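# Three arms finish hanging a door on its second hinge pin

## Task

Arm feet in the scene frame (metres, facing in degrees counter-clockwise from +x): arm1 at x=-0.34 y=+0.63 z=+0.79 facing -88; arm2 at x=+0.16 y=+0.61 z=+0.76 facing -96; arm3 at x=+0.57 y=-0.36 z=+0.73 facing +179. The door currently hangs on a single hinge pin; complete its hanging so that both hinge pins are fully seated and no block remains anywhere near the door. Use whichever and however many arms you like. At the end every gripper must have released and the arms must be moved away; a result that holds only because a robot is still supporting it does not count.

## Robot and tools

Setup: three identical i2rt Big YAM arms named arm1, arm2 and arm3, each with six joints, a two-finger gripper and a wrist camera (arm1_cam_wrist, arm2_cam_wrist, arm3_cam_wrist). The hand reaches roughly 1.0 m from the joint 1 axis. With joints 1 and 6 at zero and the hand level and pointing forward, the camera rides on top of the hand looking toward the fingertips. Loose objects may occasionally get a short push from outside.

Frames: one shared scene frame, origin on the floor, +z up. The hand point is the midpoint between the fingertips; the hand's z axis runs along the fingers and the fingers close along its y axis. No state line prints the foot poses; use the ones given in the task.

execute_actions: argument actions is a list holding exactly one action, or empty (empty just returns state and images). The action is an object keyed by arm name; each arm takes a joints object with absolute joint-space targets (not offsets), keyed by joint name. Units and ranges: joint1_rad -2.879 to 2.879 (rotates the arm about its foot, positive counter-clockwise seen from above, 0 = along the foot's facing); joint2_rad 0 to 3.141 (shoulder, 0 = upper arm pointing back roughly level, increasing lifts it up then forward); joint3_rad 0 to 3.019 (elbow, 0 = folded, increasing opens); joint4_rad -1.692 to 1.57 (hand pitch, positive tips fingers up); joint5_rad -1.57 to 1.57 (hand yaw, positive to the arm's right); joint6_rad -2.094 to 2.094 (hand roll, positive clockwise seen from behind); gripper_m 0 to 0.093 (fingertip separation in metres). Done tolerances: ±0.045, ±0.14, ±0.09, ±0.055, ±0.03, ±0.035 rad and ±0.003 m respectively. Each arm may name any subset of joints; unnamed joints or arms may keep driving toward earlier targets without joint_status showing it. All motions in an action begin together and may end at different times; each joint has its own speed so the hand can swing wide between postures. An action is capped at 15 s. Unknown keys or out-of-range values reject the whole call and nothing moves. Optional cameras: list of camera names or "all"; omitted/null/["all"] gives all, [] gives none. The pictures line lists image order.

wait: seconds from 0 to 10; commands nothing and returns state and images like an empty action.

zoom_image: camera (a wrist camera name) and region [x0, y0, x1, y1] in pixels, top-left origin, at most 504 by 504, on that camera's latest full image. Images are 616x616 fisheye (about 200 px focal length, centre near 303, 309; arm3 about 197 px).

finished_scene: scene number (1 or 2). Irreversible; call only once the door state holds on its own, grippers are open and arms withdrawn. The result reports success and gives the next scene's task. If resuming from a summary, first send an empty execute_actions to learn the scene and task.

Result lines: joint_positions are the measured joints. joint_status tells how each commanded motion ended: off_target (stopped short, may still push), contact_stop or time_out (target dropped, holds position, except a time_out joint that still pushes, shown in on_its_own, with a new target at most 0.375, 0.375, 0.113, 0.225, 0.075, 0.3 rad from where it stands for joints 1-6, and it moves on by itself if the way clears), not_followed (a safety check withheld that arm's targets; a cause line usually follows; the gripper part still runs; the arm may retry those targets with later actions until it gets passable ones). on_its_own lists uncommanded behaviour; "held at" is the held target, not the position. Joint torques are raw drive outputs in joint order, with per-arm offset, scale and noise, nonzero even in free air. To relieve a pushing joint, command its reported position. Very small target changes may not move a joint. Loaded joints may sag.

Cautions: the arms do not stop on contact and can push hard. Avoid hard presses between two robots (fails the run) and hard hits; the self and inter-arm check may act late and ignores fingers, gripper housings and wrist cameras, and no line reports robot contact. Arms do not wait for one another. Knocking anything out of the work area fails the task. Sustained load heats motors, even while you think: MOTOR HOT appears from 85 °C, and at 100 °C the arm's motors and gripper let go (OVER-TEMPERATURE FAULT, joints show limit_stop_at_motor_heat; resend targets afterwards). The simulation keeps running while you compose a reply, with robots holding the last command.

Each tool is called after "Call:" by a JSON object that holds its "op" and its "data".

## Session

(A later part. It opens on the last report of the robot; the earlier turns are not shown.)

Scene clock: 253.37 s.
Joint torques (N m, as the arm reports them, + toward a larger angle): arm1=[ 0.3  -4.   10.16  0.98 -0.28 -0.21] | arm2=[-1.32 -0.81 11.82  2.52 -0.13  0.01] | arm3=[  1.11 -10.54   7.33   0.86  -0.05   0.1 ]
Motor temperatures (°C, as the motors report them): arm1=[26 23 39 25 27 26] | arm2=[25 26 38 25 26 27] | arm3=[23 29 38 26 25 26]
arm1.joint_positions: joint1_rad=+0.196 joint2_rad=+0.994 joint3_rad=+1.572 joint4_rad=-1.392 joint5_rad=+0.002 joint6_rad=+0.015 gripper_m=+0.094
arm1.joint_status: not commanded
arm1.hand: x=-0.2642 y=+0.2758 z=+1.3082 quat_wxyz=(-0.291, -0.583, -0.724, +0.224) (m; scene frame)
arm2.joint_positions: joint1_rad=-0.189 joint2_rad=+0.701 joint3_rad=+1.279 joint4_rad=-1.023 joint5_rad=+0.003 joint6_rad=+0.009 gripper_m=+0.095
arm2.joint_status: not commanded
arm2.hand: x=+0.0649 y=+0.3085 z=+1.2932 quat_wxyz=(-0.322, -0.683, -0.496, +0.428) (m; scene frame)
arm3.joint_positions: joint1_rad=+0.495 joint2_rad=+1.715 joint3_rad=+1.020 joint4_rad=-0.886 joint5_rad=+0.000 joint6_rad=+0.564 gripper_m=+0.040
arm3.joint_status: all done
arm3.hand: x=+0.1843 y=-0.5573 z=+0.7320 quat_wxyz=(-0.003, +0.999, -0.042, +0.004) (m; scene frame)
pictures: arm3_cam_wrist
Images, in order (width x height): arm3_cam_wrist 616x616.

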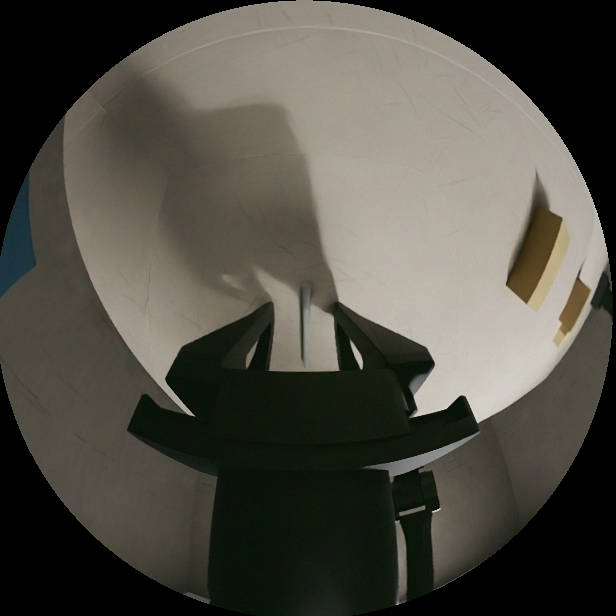

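Call:
{"op": "execute_actions", "data": {"actions": [{"arm3":{"joints":{"joint2_rad":1.735,"gripper_m":0.0}}}], "cameras": []}}

Call:
{"op": "execute_actions", "data": {"actions": [{"arm3":{"joints":{"joint2_rad":1.55,"joint3_rad":1.1,"joint4_rad":-0.95}}}], "cameras": ["arm3_cam_wrist"]}}

Scene clock: 258.07 s.
Joint torques (N m, as the arm reports them, + toward a larger angle): arm1=[ 0.17 -4.11 10.26  0.98 -0.27 -0.21] | arm2=[-1.39 -0.93 11.88  2.62 -0.11 -0.04] | arm3=[  1.01 -10.17   7.25   0.86  -0.07   0.09]
Motor temperatures (°C, as the motors report them): arm1=[26 23 39 25 27 26] | arm2=[25 26 38 25 26 27] | arm3=[23 29 37 26 25 26]
arm1.joint_positions: joint1_rad=+0.196 joint2_rad=+0.994 joint3_rad=+1.572 joint4_rad=-1.392 joint5_rad=+0.002 joint6_rad=+0.015 gripper_m=+0.094
arm1.joint_status: not commanded
arm1.hand: x=-0.2642 y=+0.2758 z=+1.3082 quat_wxyz=(-0.291, -0.583, -0.724, +0.224) (m; scene frame)
arm2.joint_positions: joint1_rad=-0.189 joint2_rad=+0.701 joint3_rad=+1.279 joint4_rad=-1.023 joint5_rad=+0.003 joint6_rad=+0.009 gripper_m=+0.095
arm2.joint_status: not commanded
arm2.hand: x=+0.0649 y=+0.3085 z=+1.2932 quat_wxyz=(-0.322, -0.683, -0.496, +0.428) (m; scene frame)
arm3.joint_positions: joint1_rad=+0.495 joint2_rad=+1.716 joint3_rad=+1.020 joint4_rad=-0.886 joint5_rad=+0.000 joint6_rad=+0.564 gripper_m=+0.002
arm3.joint_status: all done
arm3.hand: x=+0.1844 y=-0.5573 z=+0.7315 quat_wxyz=(-0.003, +0.999, -0.042, +0.005) (m; scene frame)
pictures: none
No camera images: the call's "cameras" was empty. Leave "cameras" out to get every camera's image.

Scene clock: 259.23 s.
Joint torques (N m, as the arm reports them, + toward a larger angle): arm1=[ 0.27 -4.13 10.22  1.   -0.27 -0.21] | arm2=[-2.06 -0.74 11.77  2.66 -0.1  -0.01] | arm3=[  0.93 -10.11  10.74   0.36  -0.06   0.09]
Motor temperatures (°C, as the motors report them): arm1=[26 23 39 25 27 26] | arm2=[25 26 38 25 26 27] | arm3=[23 29 38 26 25 26]
arm1.joint_positions: joint1_rad=+0.196 joint2_rad=+0.994 joint3_rad=+1.572 joint4_rad=-1.392 joint5_rad=+0.002 joint6_rad=+0.015 gripper_m=+0.094
arm1.joint_status: not commanded
arm1.hand: x=-0.2642 y=+0.2758 z=+1.3082 quat_wxyz=(-0.291, -0.583, -0.724, +0.224) (m; scene frame)
arm2.joint_positions: joint1_rad=-0.189 joint2_rad=+0.701 joint3_rad=+1.279 joint4_rad=-1.023 joint5_rad=+0.003 joint6_rad=+0.009 gripper_m=+0.095
arm2.joint_status: not commanded
arm2.hand: x=+0.0649 y=+0.3085 z=+1.2932 quat_wxyz=(-0.322, -0.683, -0.496, +0.428) (m; scene frame)
arm3.joint_positions: joint1_rad=+0.495 joint2_rad=+1.540 joint3_rad=+1.070 joint4_rad=-0.941 joint5_rad=+0.000 joint6_rad=+0.564 gripper_m=+0.002
arm3.joint_status: all done
arm3.hand: x=+0.1635 y=-0.5682 z=+0.8221 quat_wxyz=(+0.040, +0.996, -0.042, -0.069) (m; scene frame)
pictures: arm3_cam_wrist
Images, in order (width x height): arm3_cam_wrist 616x616.

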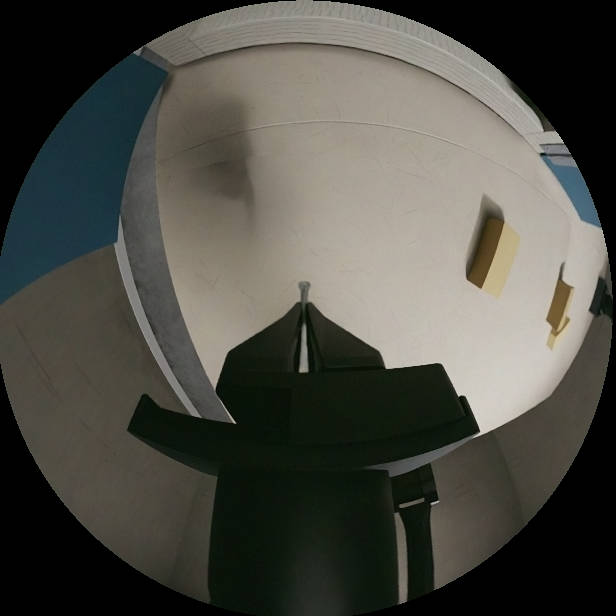

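Call:
{"op": "execute_actions", "data": {"actions": [{"arm3":{"joints":{"joint1_rad":0.2,"joint2_rad":1.2,"joint3_rad":0.8,"joint4_rad":0.2,"joint6_rad":0.0}}}], "cameras": []}}

Call:
{"op": "execute_actions", "data": {"actions": [{"arm3":{"joints":{"joint1_rad":-0.182,"joint2_rad":1.6,"joint3_rad":0.58,"joint4_rad":1.03}}}]}}

Scene clock: 274.83 s.
Joint torques (N m, as the arm reports them, + toward a larger angle): arm1=[ 0.12 -4.04 10.24  0.95 -0.27 -0.2 ] | arm2=[-1.87 -1.16 11.91  2.48 -0.11  0.01] | arm3=[ 0.91 -7.71  9.44  2.58 -0.12 -0.04]
Motor temperatures (°C, as the motors report them): arm1=[26 23 39 25 27 26] | arm2=[25 26 38 25 26 27] | arm3=[23 29 39 26 25 26]
arm1.joint_positions: joint1_rad=+0.196 joint2_rad=+0.994 joint3_rad=+1.572 joint4_rad=-1.392 joint5_rad=+0.002 joint6_rad=+0.015 gripper_m=+0.094
arm1.joint_status: not commanded
arm1.hand: x=-0.2642 y=+0.2758 z=+1.3082 quat_wxyz=(-0.291, -0.583, -0.724, +0.224) (m; scene frame)
arm2.joint_positions: joint1_rad=-0.189 joint2_rad=+0.701 joint3_rad=+1.279 joint4_rad=-1.023 joint5_rad=+0.003 joint6_rad=+0.009 gripper_m=+0.095
arm2.joint_status: not commanded
arm2.hand: x=+0.0649 y=+0.3085 z=+1.2932 quat_wxyz=(-0.322, -0.683, -0.496, +0.428) (m; scene frame)
arm3.joint_positions: joint1_rad=+0.193 joint2_rad=+1.203 joint3_rad=+0.801 joint4_rad=+0.177 joint5_rad=+0.000 joint6_rad=+0.008 gripper_m=+0.002
arm3.joint_status: all done
arm3.hand: x=+0.0379 y=-0.4526 z=+1.0309 quat_wxyz=(+0.057, +0.779, +0.066, -0.621) (m; scene frame)
pictures: none
No camera images: the call's "cameras" was empty. Leave "cameras" out to get every camera's image.

Scene clock: 276.27 s.
Joint torques (N m, as the arm reports them, + toward a larger angle): arm1=[ 0.07 -4.13 10.19  0.95 -0.27 -0.21] | arm2=[-1.06 -0.83 11.89  2.58 -0.12  0.  ] | arm3=[ 0.42 -9.92  7.15  2.69 -0.13 -0.02]
Motor temperatures (°C, as the motors report them): arm1=[26 23 39 25 27 26] | arm2=[25 26 38 25 26 27] | arm3=[23 29 39 26 25 26]
arm1.joint_positions: joint1_rad=+0.196 joint2_rad=+0.994 joint3_rad=+1.572 joint4_rad=-1.392 joint5_rad=+0.002 joint6_rad=+0.015 gripper_m=+0.094
arm1.joint_status: not commanded
arm1.hand: x=-0.2642 y=+0.2758 z=+1.3082 quat_wxyz=(-0.291, -0.583, -0.724, +0.224) (m; scene frame)
arm2.joint_positions: joint1_rad=-0.189 joint2_rad=+0.701 joint3_rad=+1.279 joint4_rad=-1.023 joint5_rad=+0.003 joint6_rad=+0.009 gripper_m=+0.095
arm2.joint_status: not commanded
arm2.hand: x=+0.0649 y=+0.3085 z=+1.2932 quat_wxyz=(-0.322, -0.683, -0.496, +0.428) (m; scene frame)
arm3.joint_positions: joint1_rad=-0.183 joint2_rad=+1.610 joint3_rad=+0.566 joint4_rad=+1.007 joint5_rad=+0.000 joint6_rad=+0.007 gripper_m=+0.002
arm3.joint_status: all done
arm3.hand: x=+0.0385 y=-0.2496 z=+0.8938 quat_wxyz=(-0.067, +0.716, -0.074, -0.691) (m; scene frame)
pictures: arm1_cam_wrist, arm2_cam_wrist, arm3_cam_wrist
Images, in order (width x height): arm1_cam_wrist 616x616, arm2_cam_wrist 616x616, arm3_cam_wrist 616x616.

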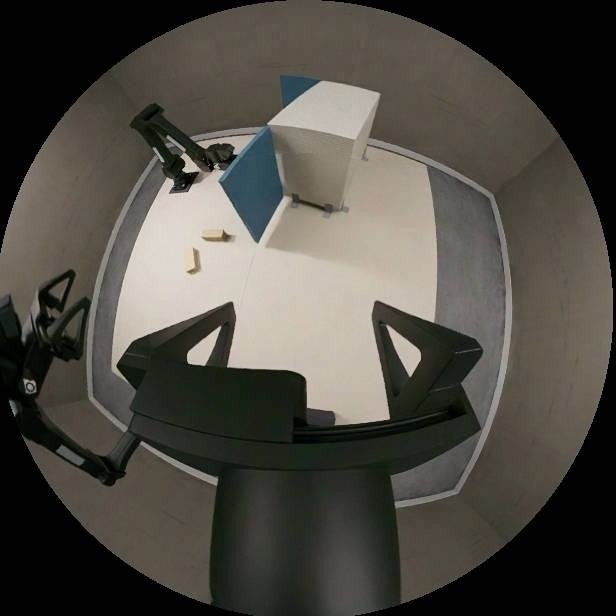

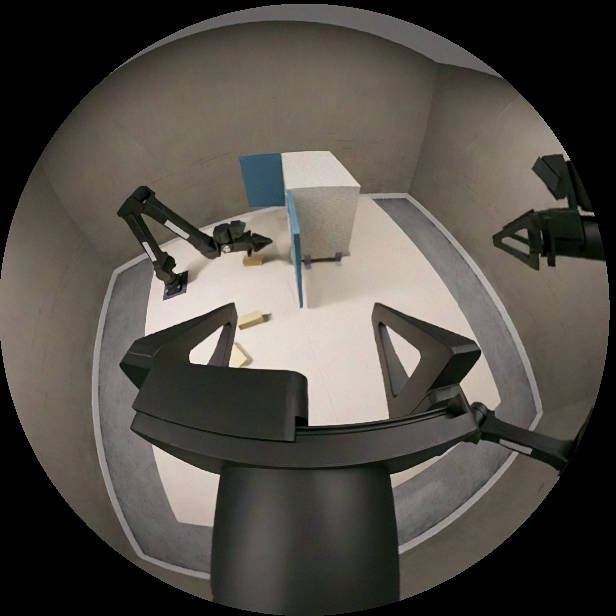

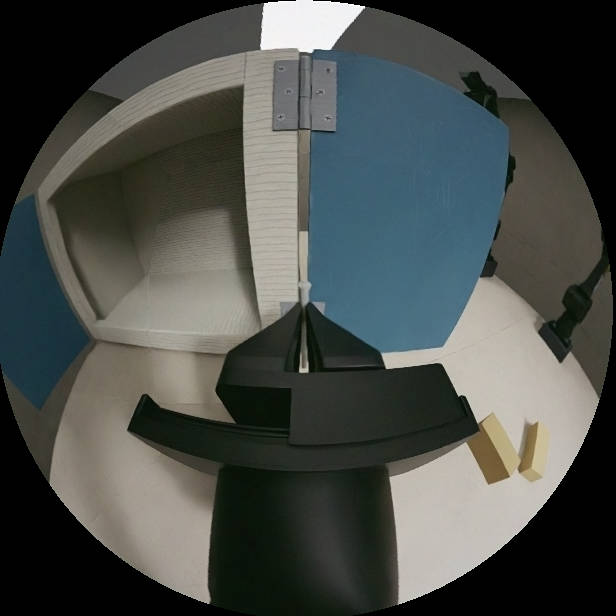

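Call:
{"op": "execute_actions", "data": {"actions": [{"arm2":{"joints":{"joint1_rad":0.0,"joint2_rad":1.45,"joint3_rad":0.43,"joint4_rad":0.9,"joint5_rad":0.3,"gripper_m":0.0}},"arm3":{"joints":{"joint2_rad":1.62,"joint3_rad":0.66,"joint4_rad":0.96}}}], "cameras": ["arm2_cam_wrist","arm3_cam_wrist"]}}

Scene clock: 296.80 s.
Joint torques (N m, as the arm reports them, + toward a larger angle): arm1=[ 0.24 -4.11 10.21  1.   -0.27 -0.21] | arm2=[ 0.18 -7.91  6.59  2.93  0.25  0.02] | arm3=[-0.33 -9.06  9.13  1.48 -0.12 -0.05]
Motor temperatures (°C, as the motors report them): arm1=[26 23 39 25 27 26] | arm2=[25 26 38 25 26 27] | arm3=[23 29 37 27 25 26]
arm1.joint_positions: joint1_rad=+0.196 joint2_rad=+0.994 joint3_rad=+1.572 joint4_rad=-1.392 joint5_rad=+0.002 joint6_rad=+0.015 gripper_m=+0.094
arm1.joint_status: not commanded
arm1.hand: x=-0.2642 y=+0.2758 z=+1.3082 quat_wxyz=(-0.291, -0.583, -0.724, +0.224) (m; scene frame)
arm2.joint_positions: joint1_rad=-0.004 joint2_rad=+1.449 joint3_rad=+0.434 joint4_rad=+0.870 joint5_rad=+0.296 joint6_rad=+0.007 gripper_m=+0.001
arm2.joint_status: all done
arm2.hand: x=+0.0572 y=+0.1382 z=+0.9206 quat_wxyz=(-0.353, -0.625, -0.421, +0.555) (m; scene frame)
arm3.joint_positions: joint1_rad=-0.183 joint2_rad=+1.610 joint3_rad=+0.628 joint4_rad=+0.970 joint5_rad=+0.000 joint6_rad=+0.007 gripper_m=+0.002
arm3.joint_status: all done
arm3.hand: x=+0.0185 y=-0.2456 z=+0.9127 quat_wxyz=(-0.068, +0.707, -0.073, -0.700) (m; scene frame)
pictures: arm2_cam_wrist, arm3_cam_wrist
Images, in order (width x height): arm2_cam_wrist 616x616, arm3_cam_wrist 616x616.

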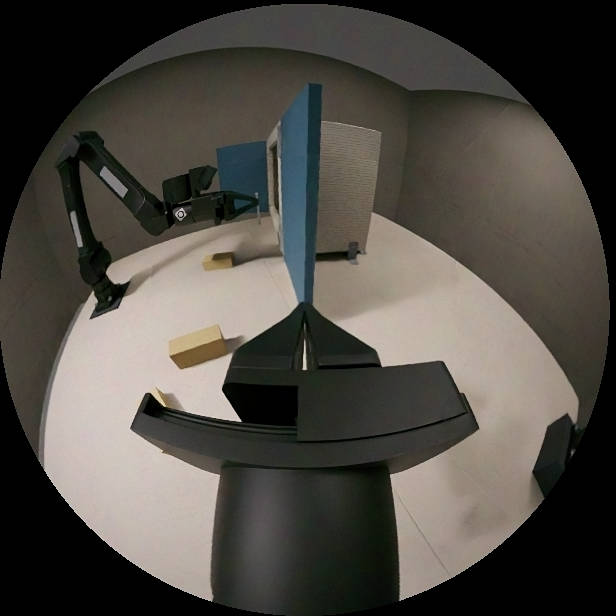

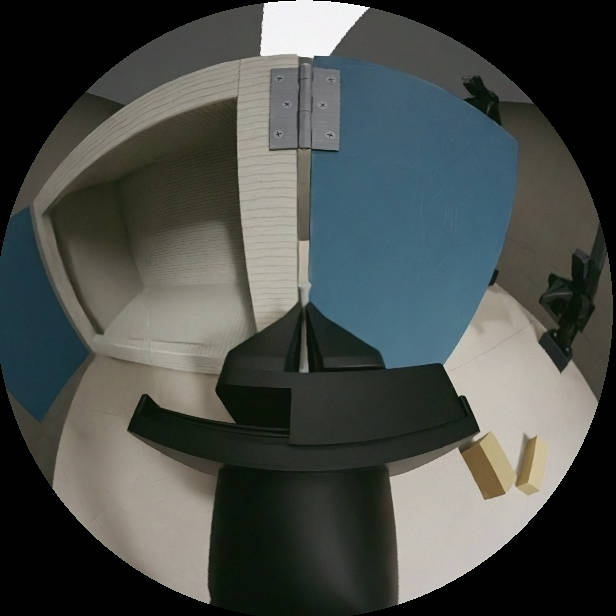

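Call:
{"op": "execute_actions", "data": {"actions": [{"arm2":{"joints":{"joint1_rad":0.15,"joint5_rad":0.45}}}], "cameras": ["arm2_cam_wrist"]}}

Call:
{"op": "zoom_image", "data": {"camera": "arm2_cam_wrist", "region": [220, 170, 320, 270]}}

Scene clock: 303.50 s.
Joint torques (N m, as the arm reports them, + toward a larger angle): arm1=[ 0.04 -4.21 10.21  0.99 -0.27 -0.21] | arm2=[-0.45 -7.29  6.58  2.87  0.25  0.  ] | arm3=[ 0.21 -9.26  9.08  1.44 -0.13 -0.01]
Motor temperatures (°C, as the motors report them): arm1=[26 23 39 25 27 26] | arm2=[25 26 37 25 26 27] | arm3=[23 29 38 27 25 26]
arm1.joint_positions: joint1_rad=+0.196 joint2_rad=+0.994 joint3_rad=+1.572 joint4_rad=-1.392 joint5_rad=+0.002 joint6_rad=+0.015 gripper_m=+0.094
arm1.joint_status: not commanded
arm1.hand: x=-0.2642 y=+0.2758 z=+1.3082 quat_wxyz=(-0.291, -0.583, -0.724, +0.224) (m; scene frame)
arm2.joint_positions: joint1_rad=+0.151 joint2_rad=+1.449 joint3_rad=+0.434 joint4_rad=+0.870 joint5_rad=+0.446 joint6_rad=+0.007 gripper_m=+0.001
arm2.joint_status: all done
arm2.hand: x=+0.1067 y=+0.1360 z=+0.9223 quat_wxyz=(-0.350, -0.618, -0.427, +0.560) (m; scene frame)
arm3.joint_positions: joint1_rad=-0.183 joint2_rad=+1.610 joint3_rad=+0.628 joint4_rad=+0.970 joint5_rad=+0.000 joint6_rad=+0.007 gripper_m=+0.002
arm3.joint_status: not commanded
arm3.hand: x=+0.0185 y=-0.2456 z=+0.9127 quat_wxyz=(-0.068, +0.707, -0.073, -0.700) (m; scene frame)
pictures: arm2_cam_wrist
Images, in order (width x height): arm2_cam_wrist 616x616.

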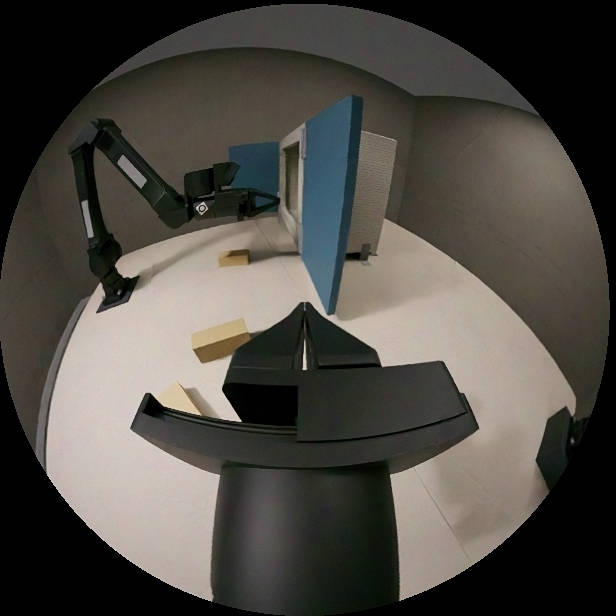

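Region (220, 170, 320, 270) of arm2_cam_wrist's 616x616 image, scaled by 5.040, with more detail than that image has.

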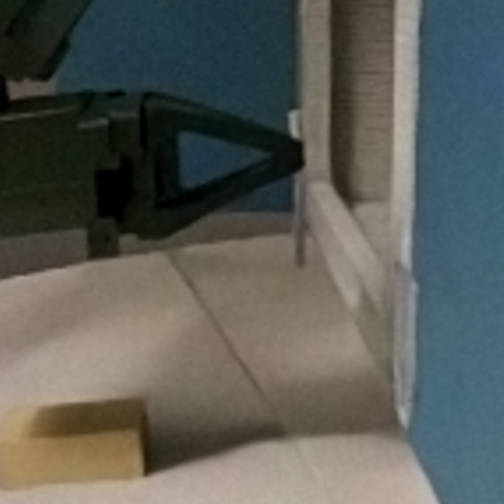

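Call:
{"op": "execute_actions", "data": {"actions": [{"arm3":{"joints":{"joint2_rad":1.69,"joint3_rad":0.76,"joint4_rad":0.93}}}], "cameras": ["arm2_cam_wrist","arm3_cam_wrist"]}}

Call:
{"op": "zoom_image", "data": {"camera": "arm2_cam_wrist", "region": [240, 170, 340, 270]}}

Scene clock: 312.63 s.
Joint torques (N m, as the arm reports them, + toward a larger angle): arm1=[ 0.1  -4.04 10.23  0.99 -0.27 -0.21] | arm2=[-0.54 -7.52  6.59  2.91  0.24  0.01] | arm3=[  0.27 -10.1    9.56   1.45  -0.12  -0.01]
Motor temperatures (°C, as the motors report them): arm1=[26 23 40 25 27 26] | arm2=[25 27 36 25 26 27] | arm3=[23 29 38 26 25 26]
arm1.joint_positions: joint1_rad=+0.196 joint2_rad=+0.994 joint3_rad=+1.572 joint4_rad=-1.392 joint5_rad=+0.002 joint6_rad=+0.015 gripper_m=+0.094
arm1.joint_status: not commanded
arm1.hand: x=-0.2642 y=+0.2758 z=+1.3082 quat_wxyz=(-0.291, -0.583, -0.724, +0.224) (m; scene frame)
arm2.joint_positions: joint1_rad=+0.151 joint2_rad=+1.449 joint3_rad=+0.434 joint4_rad=+0.870 joint5_rad=+0.446 joint6_rad=+0.007 gripper_m=+0.001
arm2.joint_status: not commanded
arm2.hand: x=+0.1067 y=+0.1360 z=+0.9223 quat_wxyz=(-0.350, -0.618, -0.427, +0.560) (m; scene frame)
arm3.joint_positions: joint1_rad=-0.183 joint2_rad=+1.685 joint3_rad=+0.724 joint4_rad=+0.938 joint5_rad=+0.000 joint6_rad=+0.007 gripper_m=+0.002
arm3.joint_status: all done
arm3.hand: x=-0.0152 y=-0.2388 z=+0.9067 quat_wxyz=(-0.068, +0.712, -0.073, -0.696) (m; scene frame)
pictures: arm2_cam_wrist, arm3_cam_wrist
Images, in order (width x height): arm2_cam_wrist 616x616, arm3_cam_wrist 616x616.

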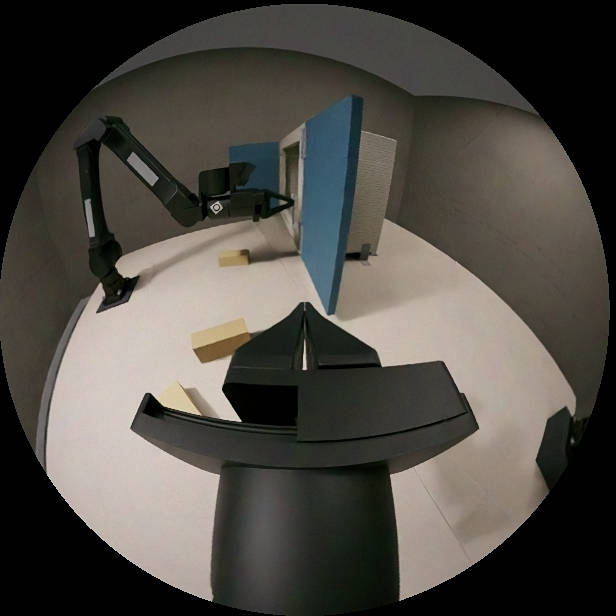

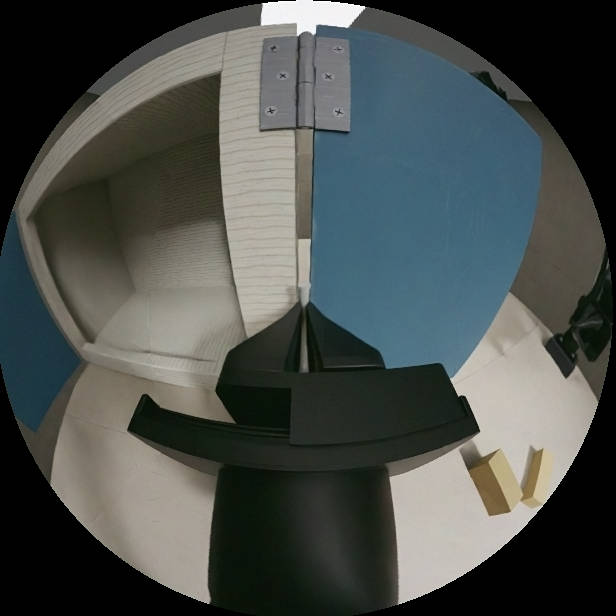

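Region (240, 170, 340, 270) of arm2_cam_wrist's 616x616 image, scaled by 5.040, with more detail than that image has.

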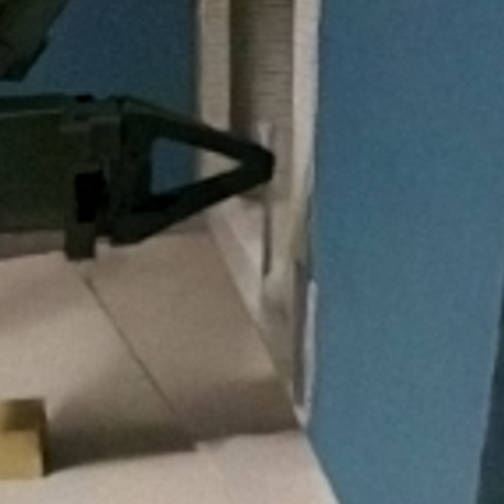

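Call:
{"op": "execute_actions", "data": {"actions": [{"arm3":{"joints":{"joint2_rad":1.675,"joint3_rad":0.82,"joint4_rad":0.88}}}], "cameras": ["arm2_cam_wrist","arm3_cam_wrist"]}}

Call:
{"op": "zoom_image", "data": {"camera": "arm2_cam_wrist", "region": [260, 180, 330, 260]}}

Scene clock: 324.87 s.
Joint torques (N m, as the arm reports them, + toward a larger angle): arm1=[ 0.1  -4.06 10.22  0.97 -0.27 -0.21] | arm2=[-0.53 -7.44  6.55  2.83  0.24  0.02] | arm3=[  0.01 -12.04  10.06   1.29  -0.09  -0.02]
Motor temperatures (°C, as the motors report them): arm1=[26 23 40 25 27 26] | arm2=[25 27 35 25 26 27] | arm3=[23 29 39 26 25 26]
arm1.joint_positions: joint1_rad=+0.196 joint2_rad=+0.994 joint3_rad=+1.572 joint4_rad=-1.392 joint5_rad=+0.002 joint6_rad=+0.015 gripper_m=+0.094
arm1.joint_status: not commanded
arm1.hand: x=-0.2642 y=+0.2758 z=+1.3082 quat_wxyz=(-0.291, -0.583, -0.724, +0.224) (m; scene frame)
arm2.joint_positions: joint1_rad=+0.151 joint2_rad=+1.449 joint3_rad=+0.434 joint4_rad=+0.870 joint5_rad=+0.446 joint6_rad=+0.007 gripper_m=+0.001
arm2.joint_status: not commanded
arm2.hand: x=+0.1067 y=+0.1360 z=+0.9223 quat_wxyz=(-0.350, -0.618, -0.427, +0.560) (m; scene frame)
arm3.joint_positions: joint1_rad=-0.183 joint2_rad=+1.685 joint3_rad=+0.785 joint4_rad=+0.890 joint5_rad=+0.000 joint6_rad=+0.007 gripper_m=+0.002
arm3.joint_status: all done
arm3.hand: x=-0.0336 y=-0.2351 z=+0.9238 quat_wxyz=(-0.068, +0.707, -0.073, -0.700) (m; scene frame)
pictures: arm2_cam_wrist, arm3_cam_wrist
Images, in order (width x height): arm2_cam_wrist 616x616, arm3_cam_wrist 616x616.

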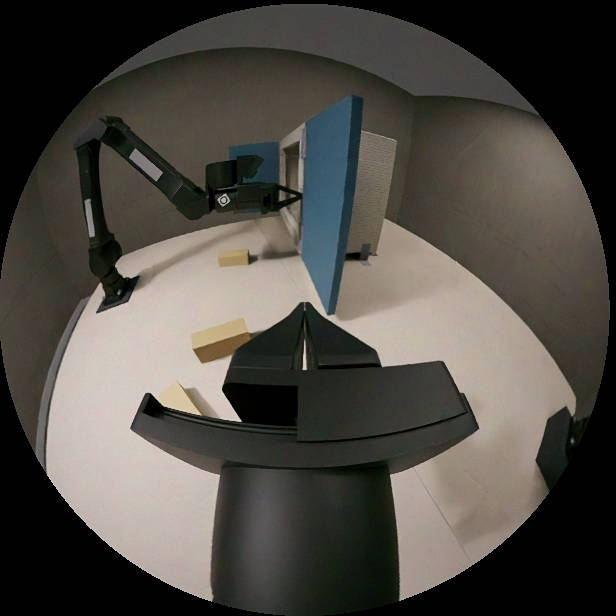

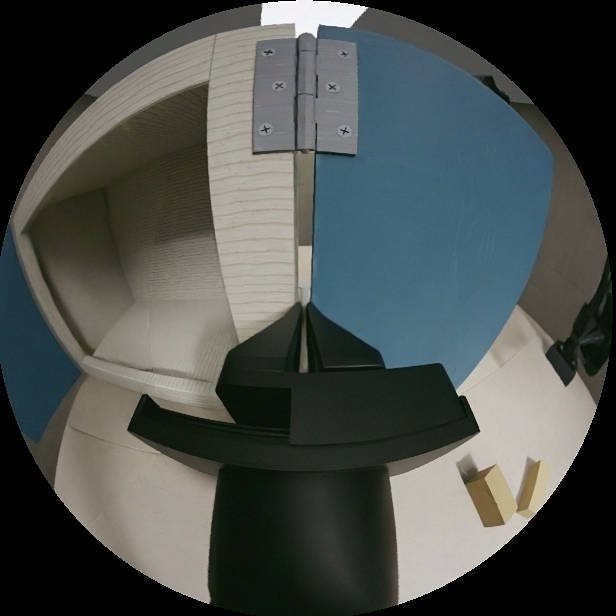

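Region (260, 180, 330, 260) of arm2_cam_wrist's 616x616 image, scaled by 6.300, with more detail than that image has; it fills the left 441 columns of this view, and the rest is white.

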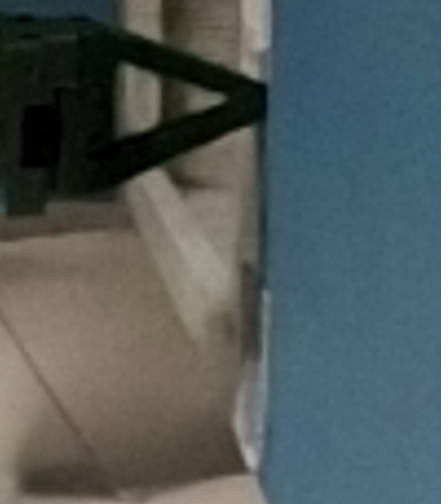

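Call:
{"op": "execute_actions", "data": {"actions": [{"arm2":{"joints":{"joint1_rad":0.4,"joint2_rad":1.6,"joint3_rad":0.6,"joint5_rad":0.85}}}], "cameras": ["arm2_cam_wrist"]}}

Scene clock: 329.70 s.
Joint torques (N m, as the arm reports them, + toward a larger angle): arm1=[ 0.3  -4.13 10.23  0.96 -0.27 -0.22] | arm2=[-1.24 -9.48  8.76  2.47  0.27  0.  ] | arm3=[  0.22 -11.98   9.99   1.51  -0.13  -0.05]
Motor temperatures (°C, as the motors report them): arm1=[26 23 40 25 27 26] | arm2=[25 27 35 26 26 27] | arm3=[23 30 39 26 25 26]
arm1.joint_positions: joint1_rad=+0.196 joint2_rad=+0.994 joint3_rad=+1.572 joint4_rad=-1.392 joint5_rad=+0.002 joint6_rad=+0.015 gripper_m=+0.094
arm1.joint_status: not commanded
arm1.hand: x=-0.2642 y=+0.2758 z=+1.3082 quat_wxyz=(-0.291, -0.583, -0.724, +0.224) (m; scene frame)
arm2.joint_positions: joint1_rad=+0.407 joint2_rad=+1.600 joint3_rad=+0.573 joint4_rad=+0.875 joint5_rad=+0.846 joint6_rad=+0.007 gripper_m=+0.001
arm2.joint_status: all done
arm2.hand: x=+0.1802 y=+0.1091 z=+0.9179 quat_wxyz=(-0.298, -0.629, -0.392, +0.602) (m; scene frame)
arm3.joint_positions: joint1_rad=-0.183 joint2_rad=+1.685 joint3_rad=+0.785 joint4_rad=+0.890 joint5_rad=+0.000 joint6_rad=+0.007 gripper_m=+0.002
arm3.joint_status: not commanded
arm3.hand: x=-0.0336 y=-0.2351 z=+0.9238 quat_wxyz=(-0.068, +0.707, -0.073, -0.700) (m; scene frame)
pictures: arm2_cam_wrist
Images, in order (width x height): arm2_cam_wrist 616x616.

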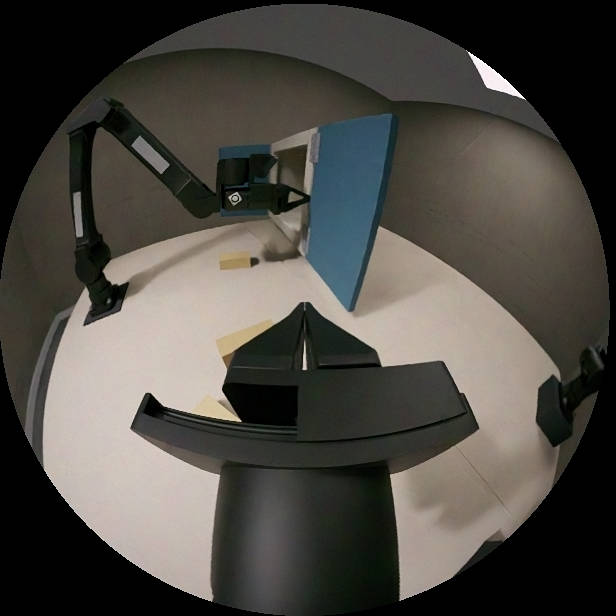

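Call:
{"op": "zoom_image", "data": {"camera": "arm2_cam_wrist", "region": [270, 180, 340, 265]}}

Region (270, 180, 340, 265) of arm2_cam_wrist's 616x616 image, scaled by 5.929, with more detail than that image has; it fills the left 415 columns of this view, and the rest is white.

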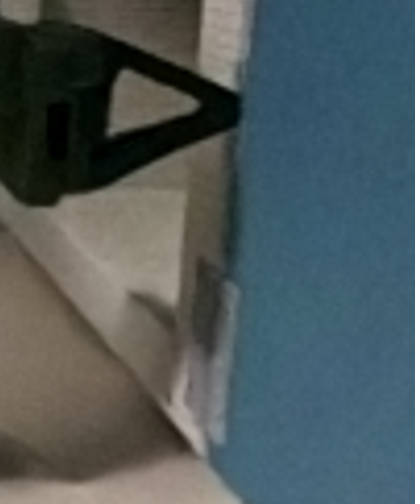

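Call:
{"op": "execute_actions", "data": {"actions": [{"arm3":{"joints":{"joint2_rad":1.735,"joint4_rad":0.945}}}], "cameras": ["arm2_cam_wrist"]}}

Call:
{"op": "zoom_image", "data": {"camera": "arm2_cam_wrist", "region": [280, 185, 330, 260]}}

Scene clock: 338.43 s.
Joint torques (N m, as the arm reports them, + toward a larger angle): arm1=[ 0.18 -4.15 10.2   0.99 -0.27 -0.21] | arm2=[-1.01 -9.44  8.92  2.46  0.29  0.04] | arm3=[ 0.13 -9.3   9.91  2.19 -0.16 -0.04]
Motor temperatures (°C, as the motors report them): arm1=[26 23 40 25 27 26] | arm2=[25 27 36 25 26 27] | arm3=[23 30 40 26 25 26]
arm1.joint_positions: joint1_rad=+0.196 joint2_rad=+0.994 joint3_rad=+1.572 joint4_rad=-1.392 joint5_rad=+0.002 joint6_rad=+0.015 gripper_m=+0.094
arm1.joint_status: not commanded
arm1.hand: x=-0.2642 y=+0.2758 z=+1.3082 quat_wxyz=(-0.291, -0.583, -0.724, +0.224) (m; scene frame)
arm2.joint_positions: joint1_rad=+0.407 joint2_rad=+1.600 joint3_rad=+0.573 joint4_rad=+0.875 joint5_rad=+0.846 joint6_rad=+0.007 gripper_m=+0.001
arm2.joint_status: not commanded
arm2.hand: x=+0.1802 y=+0.1091 z=+0.9179 quat_wxyz=(-0.298, -0.629, -0.392, +0.602) (m; scene frame)
arm3.joint_positions: joint1_rad=-0.183 joint2_rad=+1.705 joint3_rad=+0.785 joint4_rad=+0.932 joint5_rad=+0.000 joint6_rad=+0.007 gripper_m=+0.002
arm3.joint_status: all done
arm3.hand: x=-0.0349 y=-0.2348 z=+0.9221 quat_wxyz=(-0.069, +0.699, -0.072, -0.708) (m; scene frame)
pictures: arm2_cam_wrist
Images, in order (width x height): arm2_cam_wrist 616x616.

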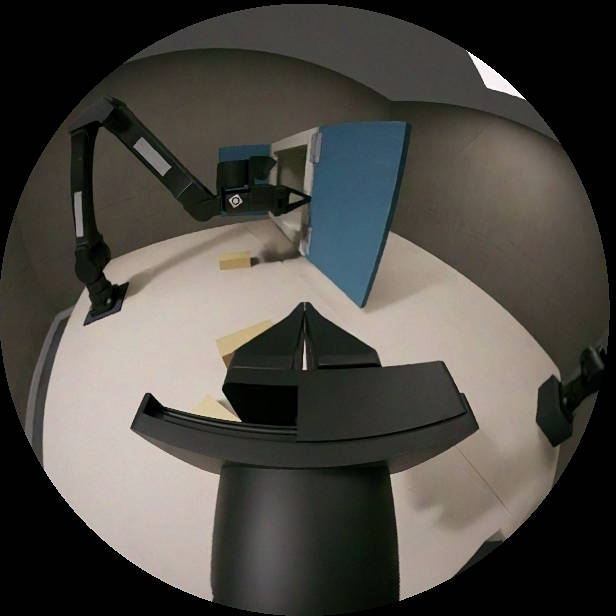

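Region (280, 185, 330, 260) of arm2_cam_wrist's 616x616 image, scaled by 6.720, with more detail than that image has.

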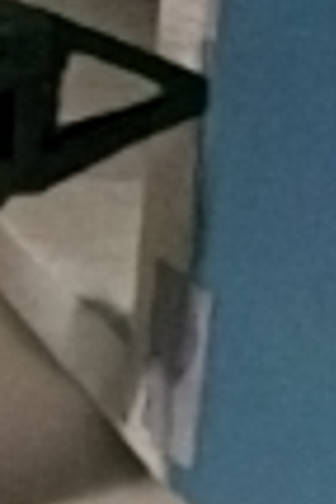

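Call:
{"op": "execute_actions", "data": {"actions": [{"arm3":{"joints":{"joint2_rad":1.78,"joint4_rad":0.97}}}], "cameras": ["arm2_cam_wrist","arm3_cam_wrist"]}}

Call:
{"op": "zoom_image", "data": {"camera": "arm2_cam_wrist", "region": [280, 185, 330, 260]}}

Scene clock: 349.83 s.
Joint torques (N m, as the arm reports them, + toward a larger angle): arm1=[ 0.22 -4.03 10.2   1.   -0.26 -0.2 ] | arm2=[-1.29 -9.1   8.9   2.52  0.28  0.02] | arm3=[ 0.21 -8.6   9.64  1.81 -0.15 -0.01]
Motor temperatures (°C, as the motors report them): arm1=[26 23 40 25 27 26] | arm2=[25 27 36 25 26 27] | arm3=[23 30 40 27 25 26]
arm1.joint_positions: joint1_rad=+0.196 joint2_rad=+0.994 joint3_rad=+1.572 joint4_rad=-1.392 joint5_rad=+0.002 joint6_rad=+0.015 gripper_m=+0.094
arm1.joint_status: not commanded
arm1.hand: x=-0.2642 y=+0.2758 z=+1.3082 quat_wxyz=(-0.291, -0.583, -0.724, +0.224) (m; scene frame)
arm2.joint_positions: joint1_rad=+0.407 joint2_rad=+1.600 joint3_rad=+0.573 joint4_rad=+0.875 joint5_rad=+0.846 joint6_rad=+0.007 gripper_m=+0.001
arm2.joint_status: not commanded
arm2.hand: x=+0.1802 y=+0.1091 z=+0.9179 quat_wxyz=(-0.298, -0.629, -0.392, +0.602) (m; scene frame)
arm3.joint_positions: joint1_rad=-0.183 joint2_rad=+1.738 joint3_rad=+0.785 joint4_rad=+0.970 joint5_rad=+0.000 joint6_rad=+0.007 gripper_m=+0.002
arm3.joint_status: all done
arm3.hand: x=-0.0366 y=-0.2344 z=+0.9121 quat_wxyz=(-0.069, +0.697, -0.072, -0.710) (m; scene frame)
pictures: arm2_cam_wrist, arm3_cam_wrist
Images, in order (width x height): arm2_cam_wrist 616x616, arm3_cam_wrist 616x616.

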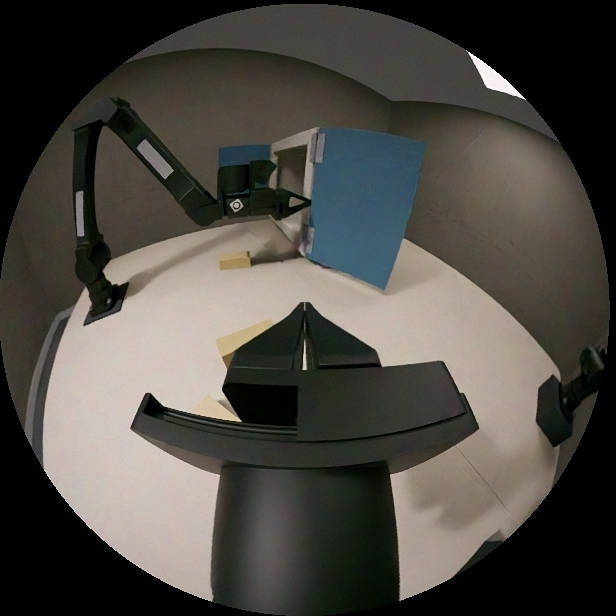

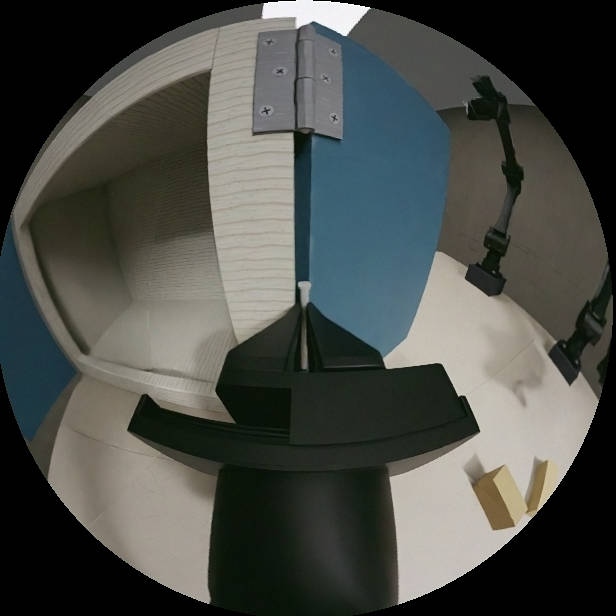

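Region (280, 185, 330, 260) of arm2_cam_wrist's 616x616 image, scaled by 6.720, with more detail than that image has.

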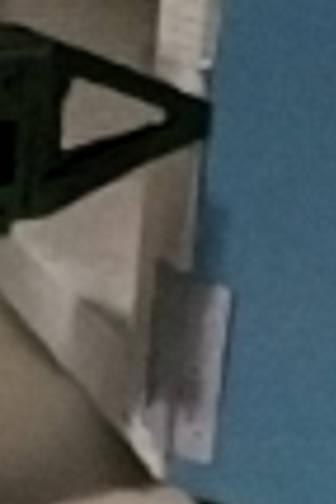

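Call:
{"op": "execute_actions", "data": {"actions": [{"arm3":{"joints":{"joint2_rad":1.80,"joint4_rad":1.0}}}], "cameras": ["arm2_cam_wrist","arm3_cam_wrist"]}}

Call:
{"op": "zoom_image", "data": {"camera": "arm2_cam_wrist", "region": [285, 190, 330, 255]}}

Scene clock: 355.90 s.
Joint torques (N m, as the arm reports them, + toward a larger angle): arm1=[ 0.24 -4.12 10.23  0.97 -0.26 -0.21] | arm2=[-0.93 -9.65  8.86  2.56  0.31  0.07] | arm3=[ 0.7  -8.13  9.43  1.53 -0.14 -0.02]
Motor temperatures (°C, as the motors report them): arm1=[26 23 40 25 27 26] | arm2=[25 27 36 25 26 27] | arm3=[23 30 40 27 25 26]
arm1.joint_positions: joint1_rad=+0.196 joint2_rad=+0.994 joint3_rad=+1.572 joint4_rad=-1.392 joint5_rad=+0.002 joint6_rad=+0.015 gripper_m=+0.094
arm1.joint_status: not commanded
arm1.hand: x=-0.2642 y=+0.2758 z=+1.3082 quat_wxyz=(-0.291, -0.583, -0.724, +0.224) (m; scene frame)
arm2.joint_positions: joint1_rad=+0.407 joint2_rad=+1.600 joint3_rad=+0.573 joint4_rad=+0.875 joint5_rad=+0.846 joint6_rad=+0.007 gripper_m=+0.001
arm2.joint_status: not commanded
arm2.hand: x=+0.1802 y=+0.1091 z=+0.9179 quat_wxyz=(-0.298, -0.629, -0.392, +0.602) (m; scene frame)
arm3.joint_positions: joint1_rad=-0.183 joint2_rad=+1.752 joint3_rad=+0.785 joint4_rad=+1.005 joint5_rad=+0.000 joint6_rad=+0.007 gripper_m=+0.002
arm3.joint_status: all done
arm3.hand: x=-0.0372 y=-0.2343 z=+0.9119 quat_wxyz=(-0.070, +0.690, -0.071, -0.717) (m; scene frame)
pictures: arm2_cam_wrist, arm3_cam_wrist
Images, in order (width x height): arm2_cam_wrist 616x616, arm3_cam_wrist 616x616.

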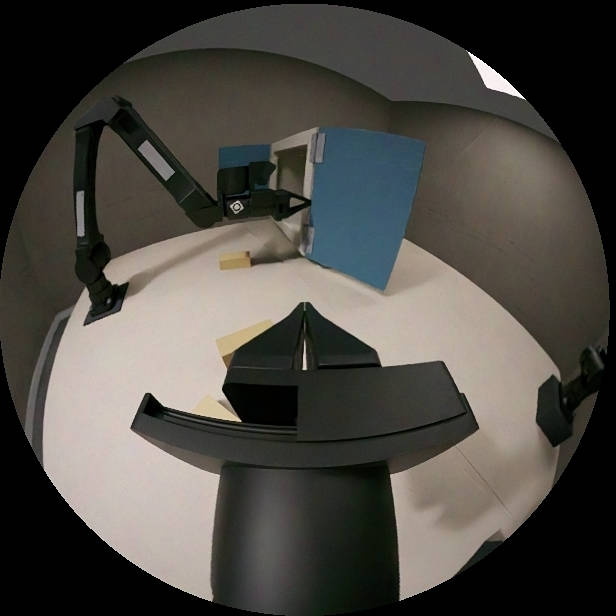

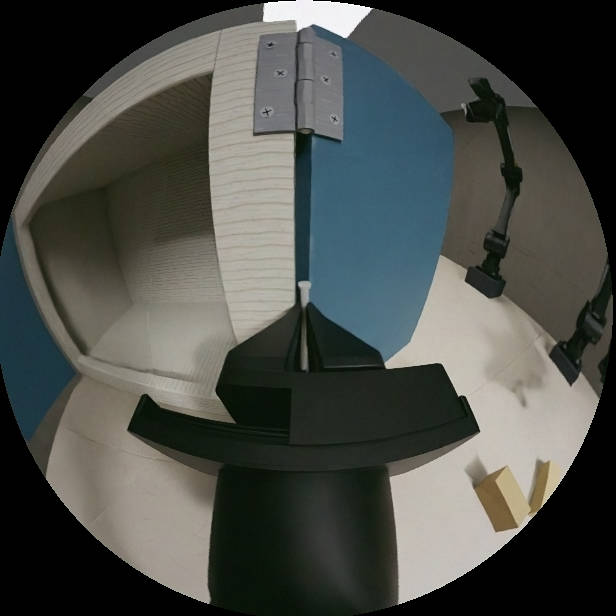

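Region (285, 190, 330, 255) of arm2_cam_wrist's 616x616 image, scaled by 7.754, with more detail than that image has; it fills the left 349 columns of this view, and the rest is white.

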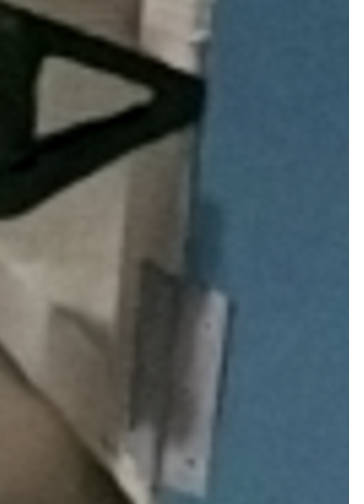

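Call:
{"op": "execute_actions", "data": {"actions": [{"arm3":{"joints":{"joint2_rad":1.69,"joint3_rad":0.76,"joint4_rad":0.925}}}], "cameras": ["arm2_cam_wrist"]}}

Call:
{"op": "zoom_image", "data": {"camera": "arm2_cam_wrist", "region": [285, 190, 330, 255]}}

Scene clock: 365.50 s.
Joint torques (N m, as the arm reports them, + toward a larger angle): arm1=[ 0.01 -4.18 10.31  1.   -0.27 -0.19] | arm2=[-0.87 -9.53  8.79  2.57  0.3   0.03] | arm3=[  0.58 -12.95   6.28   1.4   -0.13  -0.03]
Motor temperatures (°C, as the motors report them): arm1=[26 23 41 25 27 26] | arm2=[25 27 36 25 26 27] | arm3=[23 30 40 26 25 26]
arm1.joint_positions: joint1_rad=+0.196 joint2_rad=+0.994 joint3_rad=+1.572 joint4_rad=-1.392 joint5_rad=+0.002 joint6_rad=+0.015 gripper_m=+0.094
arm1.joint_status: not commanded
arm1.hand: x=-0.2642 y=+0.2758 z=+1.3082 quat_wxyz=(-0.291, -0.583, -0.724, +0.224) (m; scene frame)
arm2.joint_positions: joint1_rad=+0.407 joint2_rad=+1.600 joint3_rad=+0.573 joint4_rad=+0.875 joint5_rad=+0.846 joint6_rad=+0.007 gripper_m=+0.001
arm2.joint_status: not commanded
arm2.hand: x=+0.1802 y=+0.1091 z=+0.9179 quat_wxyz=(-0.298, -0.629, -0.392, +0.602) (m; scene frame)
arm3.joint_positions: joint1_rad=-0.183 joint2_rad=+1.708 joint3_rad=+0.764 joint4_rad=+0.935 joint5_rad=+0.000 joint6_rad=+0.007 gripper_m=+0.002
arm3.joint_status: all done
arm3.hand: x=-0.0290 y=-0.2360 z=+0.9117 quat_wxyz=(-0.068, +0.706, -0.073, -0.701) (m; scene frame)
pictures: arm2_cam_wrist
Images, in order (width x height): arm2_cam_wrist 616x616.

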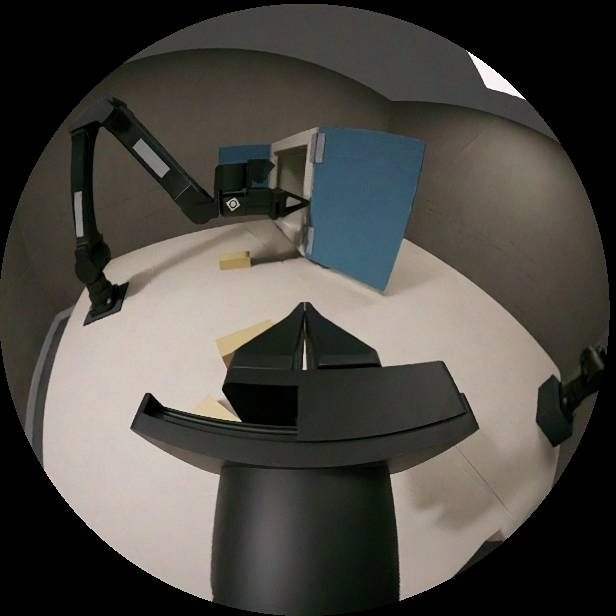

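Region (285, 190, 330, 255) of arm2_cam_wrist's 616x616 image, scaled by 7.754, with more detail than that image has; it fills the left 349 columns of this view, and the rest is white.

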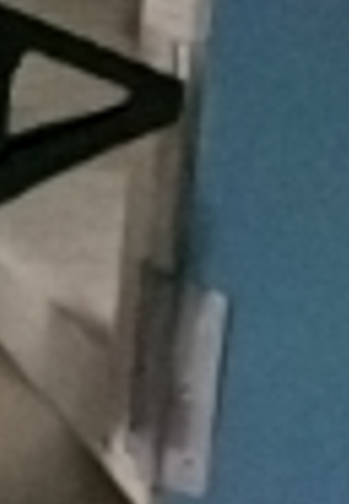

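Call:
{"op": "execute_actions", "data": {"actions": [{"arm3":{"joints":{"joint2_rad":1.77,"joint4_rad":0.97}}}], "cameras": ["arm2_cam_wrist"]}}

Call:
{"op": "zoom_image", "data": {"camera": "arm2_cam_wrist", "region": [285, 190, 330, 255]}}

Scene clock: 370.33 s.
Joint torques (N m, as the arm reports them, + toward a larger angle): arm1=[ 0.15 -4.06 10.19  0.96 -0.27 -0.21] | arm2=[-0.84 -9.61  8.86  2.56  0.29  0.02] | arm3=[ 0.18 -7.95  6.08  1.89 -0.14 -0.02]
Motor temperatures (°C, as the motors report them): arm1=[26 23 41 25 27 26] | arm2=[25 27 36 25 26 27] | arm3=[23 30 39 26 25 26]
arm1.joint_positions: joint1_rad=+0.196 joint2_rad=+0.994 joint3_rad=+1.572 joint4_rad=-1.392 joint5_rad=+0.002 joint6_rad=+0.015 gripper_m=+0.094
arm1.joint_status: not commanded
arm1.hand: x=-0.2642 y=+0.2758 z=+1.3082 quat_wxyz=(-0.291, -0.583, -0.724, +0.224) (m; scene frame)
arm2.joint_positions: joint1_rad=+0.407 joint2_rad=+1.600 joint3_rad=+0.573 joint4_rad=+0.875 joint5_rad=+0.846 joint6_rad=+0.007 gripper_m=+0.001
arm2.joint_status: not commanded
arm2.hand: x=+0.1802 y=+0.1091 z=+0.9179 quat_wxyz=(-0.298, -0.629, -0.392, +0.602) (m; scene frame)
arm3.joint_positions: joint1_rad=-0.183 joint2_rad=+1.732 joint3_rad=+0.764 joint4_rad=+0.970 joint5_rad=+0.000 joint6_rad=+0.007 gripper_m=+0.002
arm3.joint_status: all done
arm3.hand: x=-0.0302 y=-0.2357 z=+0.9061 quat_wxyz=(-0.068, +0.703, -0.072, -0.705) (m; scene frame)
pictures: arm2_cam_wrist
Images, in order (width x height): arm2_cam_wrist 616x616.

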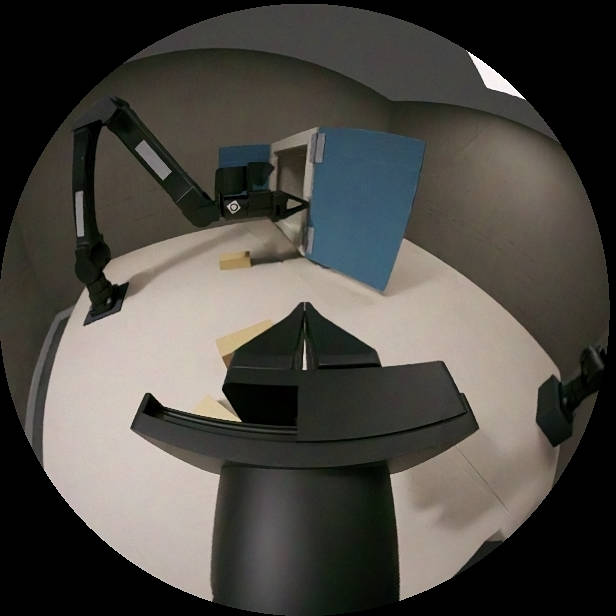

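Region (285, 190, 330, 255) of arm2_cam_wrist's 616x616 image, scaled by 7.754, with more detail than that image has; it fills the left 349 columns of this view, and the rest is white.

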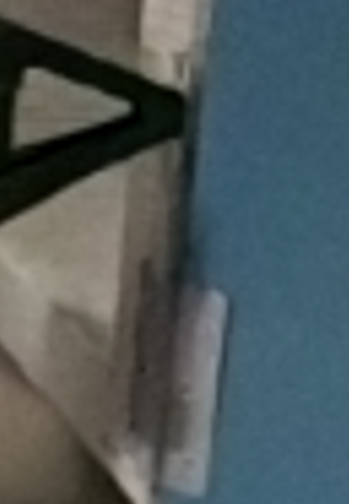

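Call:
{"op": "execute_actions", "data": {"actions": [{"arm2":{"joints":{"joint1_rad":0.25,"joint2_rad":1.8,"joint3_rad":1.05,"joint4_rad":0.55,"joint5_rad":0.7}}}], "cameras": ["arm2_cam_wrist"]}}

Scene clock: 384.37 s.
Joint torques (N m, as the arm reports them, + toward a larger angle): arm1=[ 0.13 -4.15 10.22  0.96 -0.26 -0.2 ] | arm2=[ -0.1  -14.85  11.14   1.06   0.01   0.05] | arm3=[ 0.36 -8.42  6.17  1.74 -0.15 -0.01]
Motor temperatures (°C, as the motors report them): arm1=[26 23 41 25 27 26] | arm2=[25 28 37 25 26 27] | arm3=[23 30 38 26 25 26]
arm1.joint_positions: joint1_rad=+0.196 joint2_rad=+0.994 joint3_rad=+1.572 joint4_rad=-1.392 joint5_rad=+0.002 joint6_rad=+0.015 gripper_m=+0.094
arm1.joint_status: not commanded
arm1.hand: x=-0.2642 y=+0.2758 z=+1.3082 quat_wxyz=(-0.291, -0.583, -0.724, +0.224) (m; scene frame)
arm2.joint_positions: joint1_rad=+0.243 joint2_rad=+1.805 joint3_rad=+1.019 joint4_rad=+0.570 joint5_rad=+0.703 joint6_rad=+0.007 gripper_m=+0.001
arm2.joint_status: all done
arm2.hand: x=+0.1372 y=-0.0452 z=+0.9359 quat_wxyz=(-0.272, -0.647, -0.403, +0.588) (m; scene frame)
arm3.joint_positions: joint1_rad=-0.183 joint2_rad=+1.732 joint3_rad=+0.764 joint4_rad=+0.970 joint5_rad=+0.000 joint6_rad=+0.007 gripper_m=+0.002
arm3.joint_status: not commanded
arm3.hand: x=-0.0302 y=-0.2357 z=+0.9061 quat_wxyz=(-0.068, +0.703, -0.072, -0.705) (m; scene frame)
pictures: arm2_cam_wrist
Images, in order (width x height): arm2_cam_wrist 616x616.

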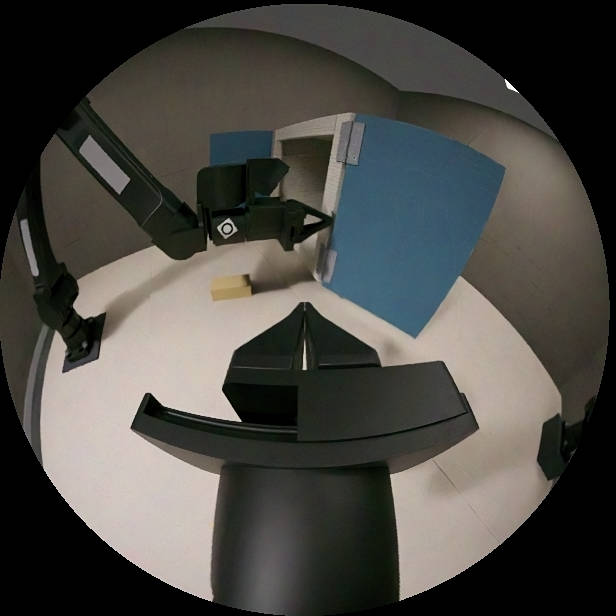

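Call:
{"op": "zoom_image", "data": {"camera": "arm2_cam_wrist", "region": [295, 195, 355, 290]}}

Region (295, 195, 355, 290) of arm2_cam_wrist's 616x616 image, scaled by 5.305, with more detail than that image has; it fills the left 318 columns of this view, and the rest is white.

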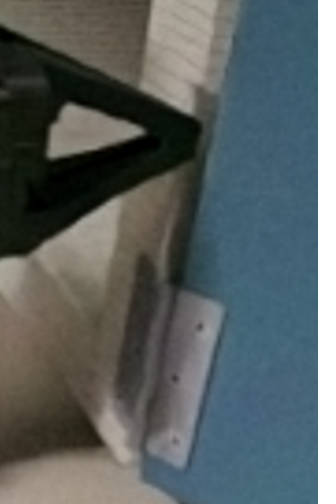

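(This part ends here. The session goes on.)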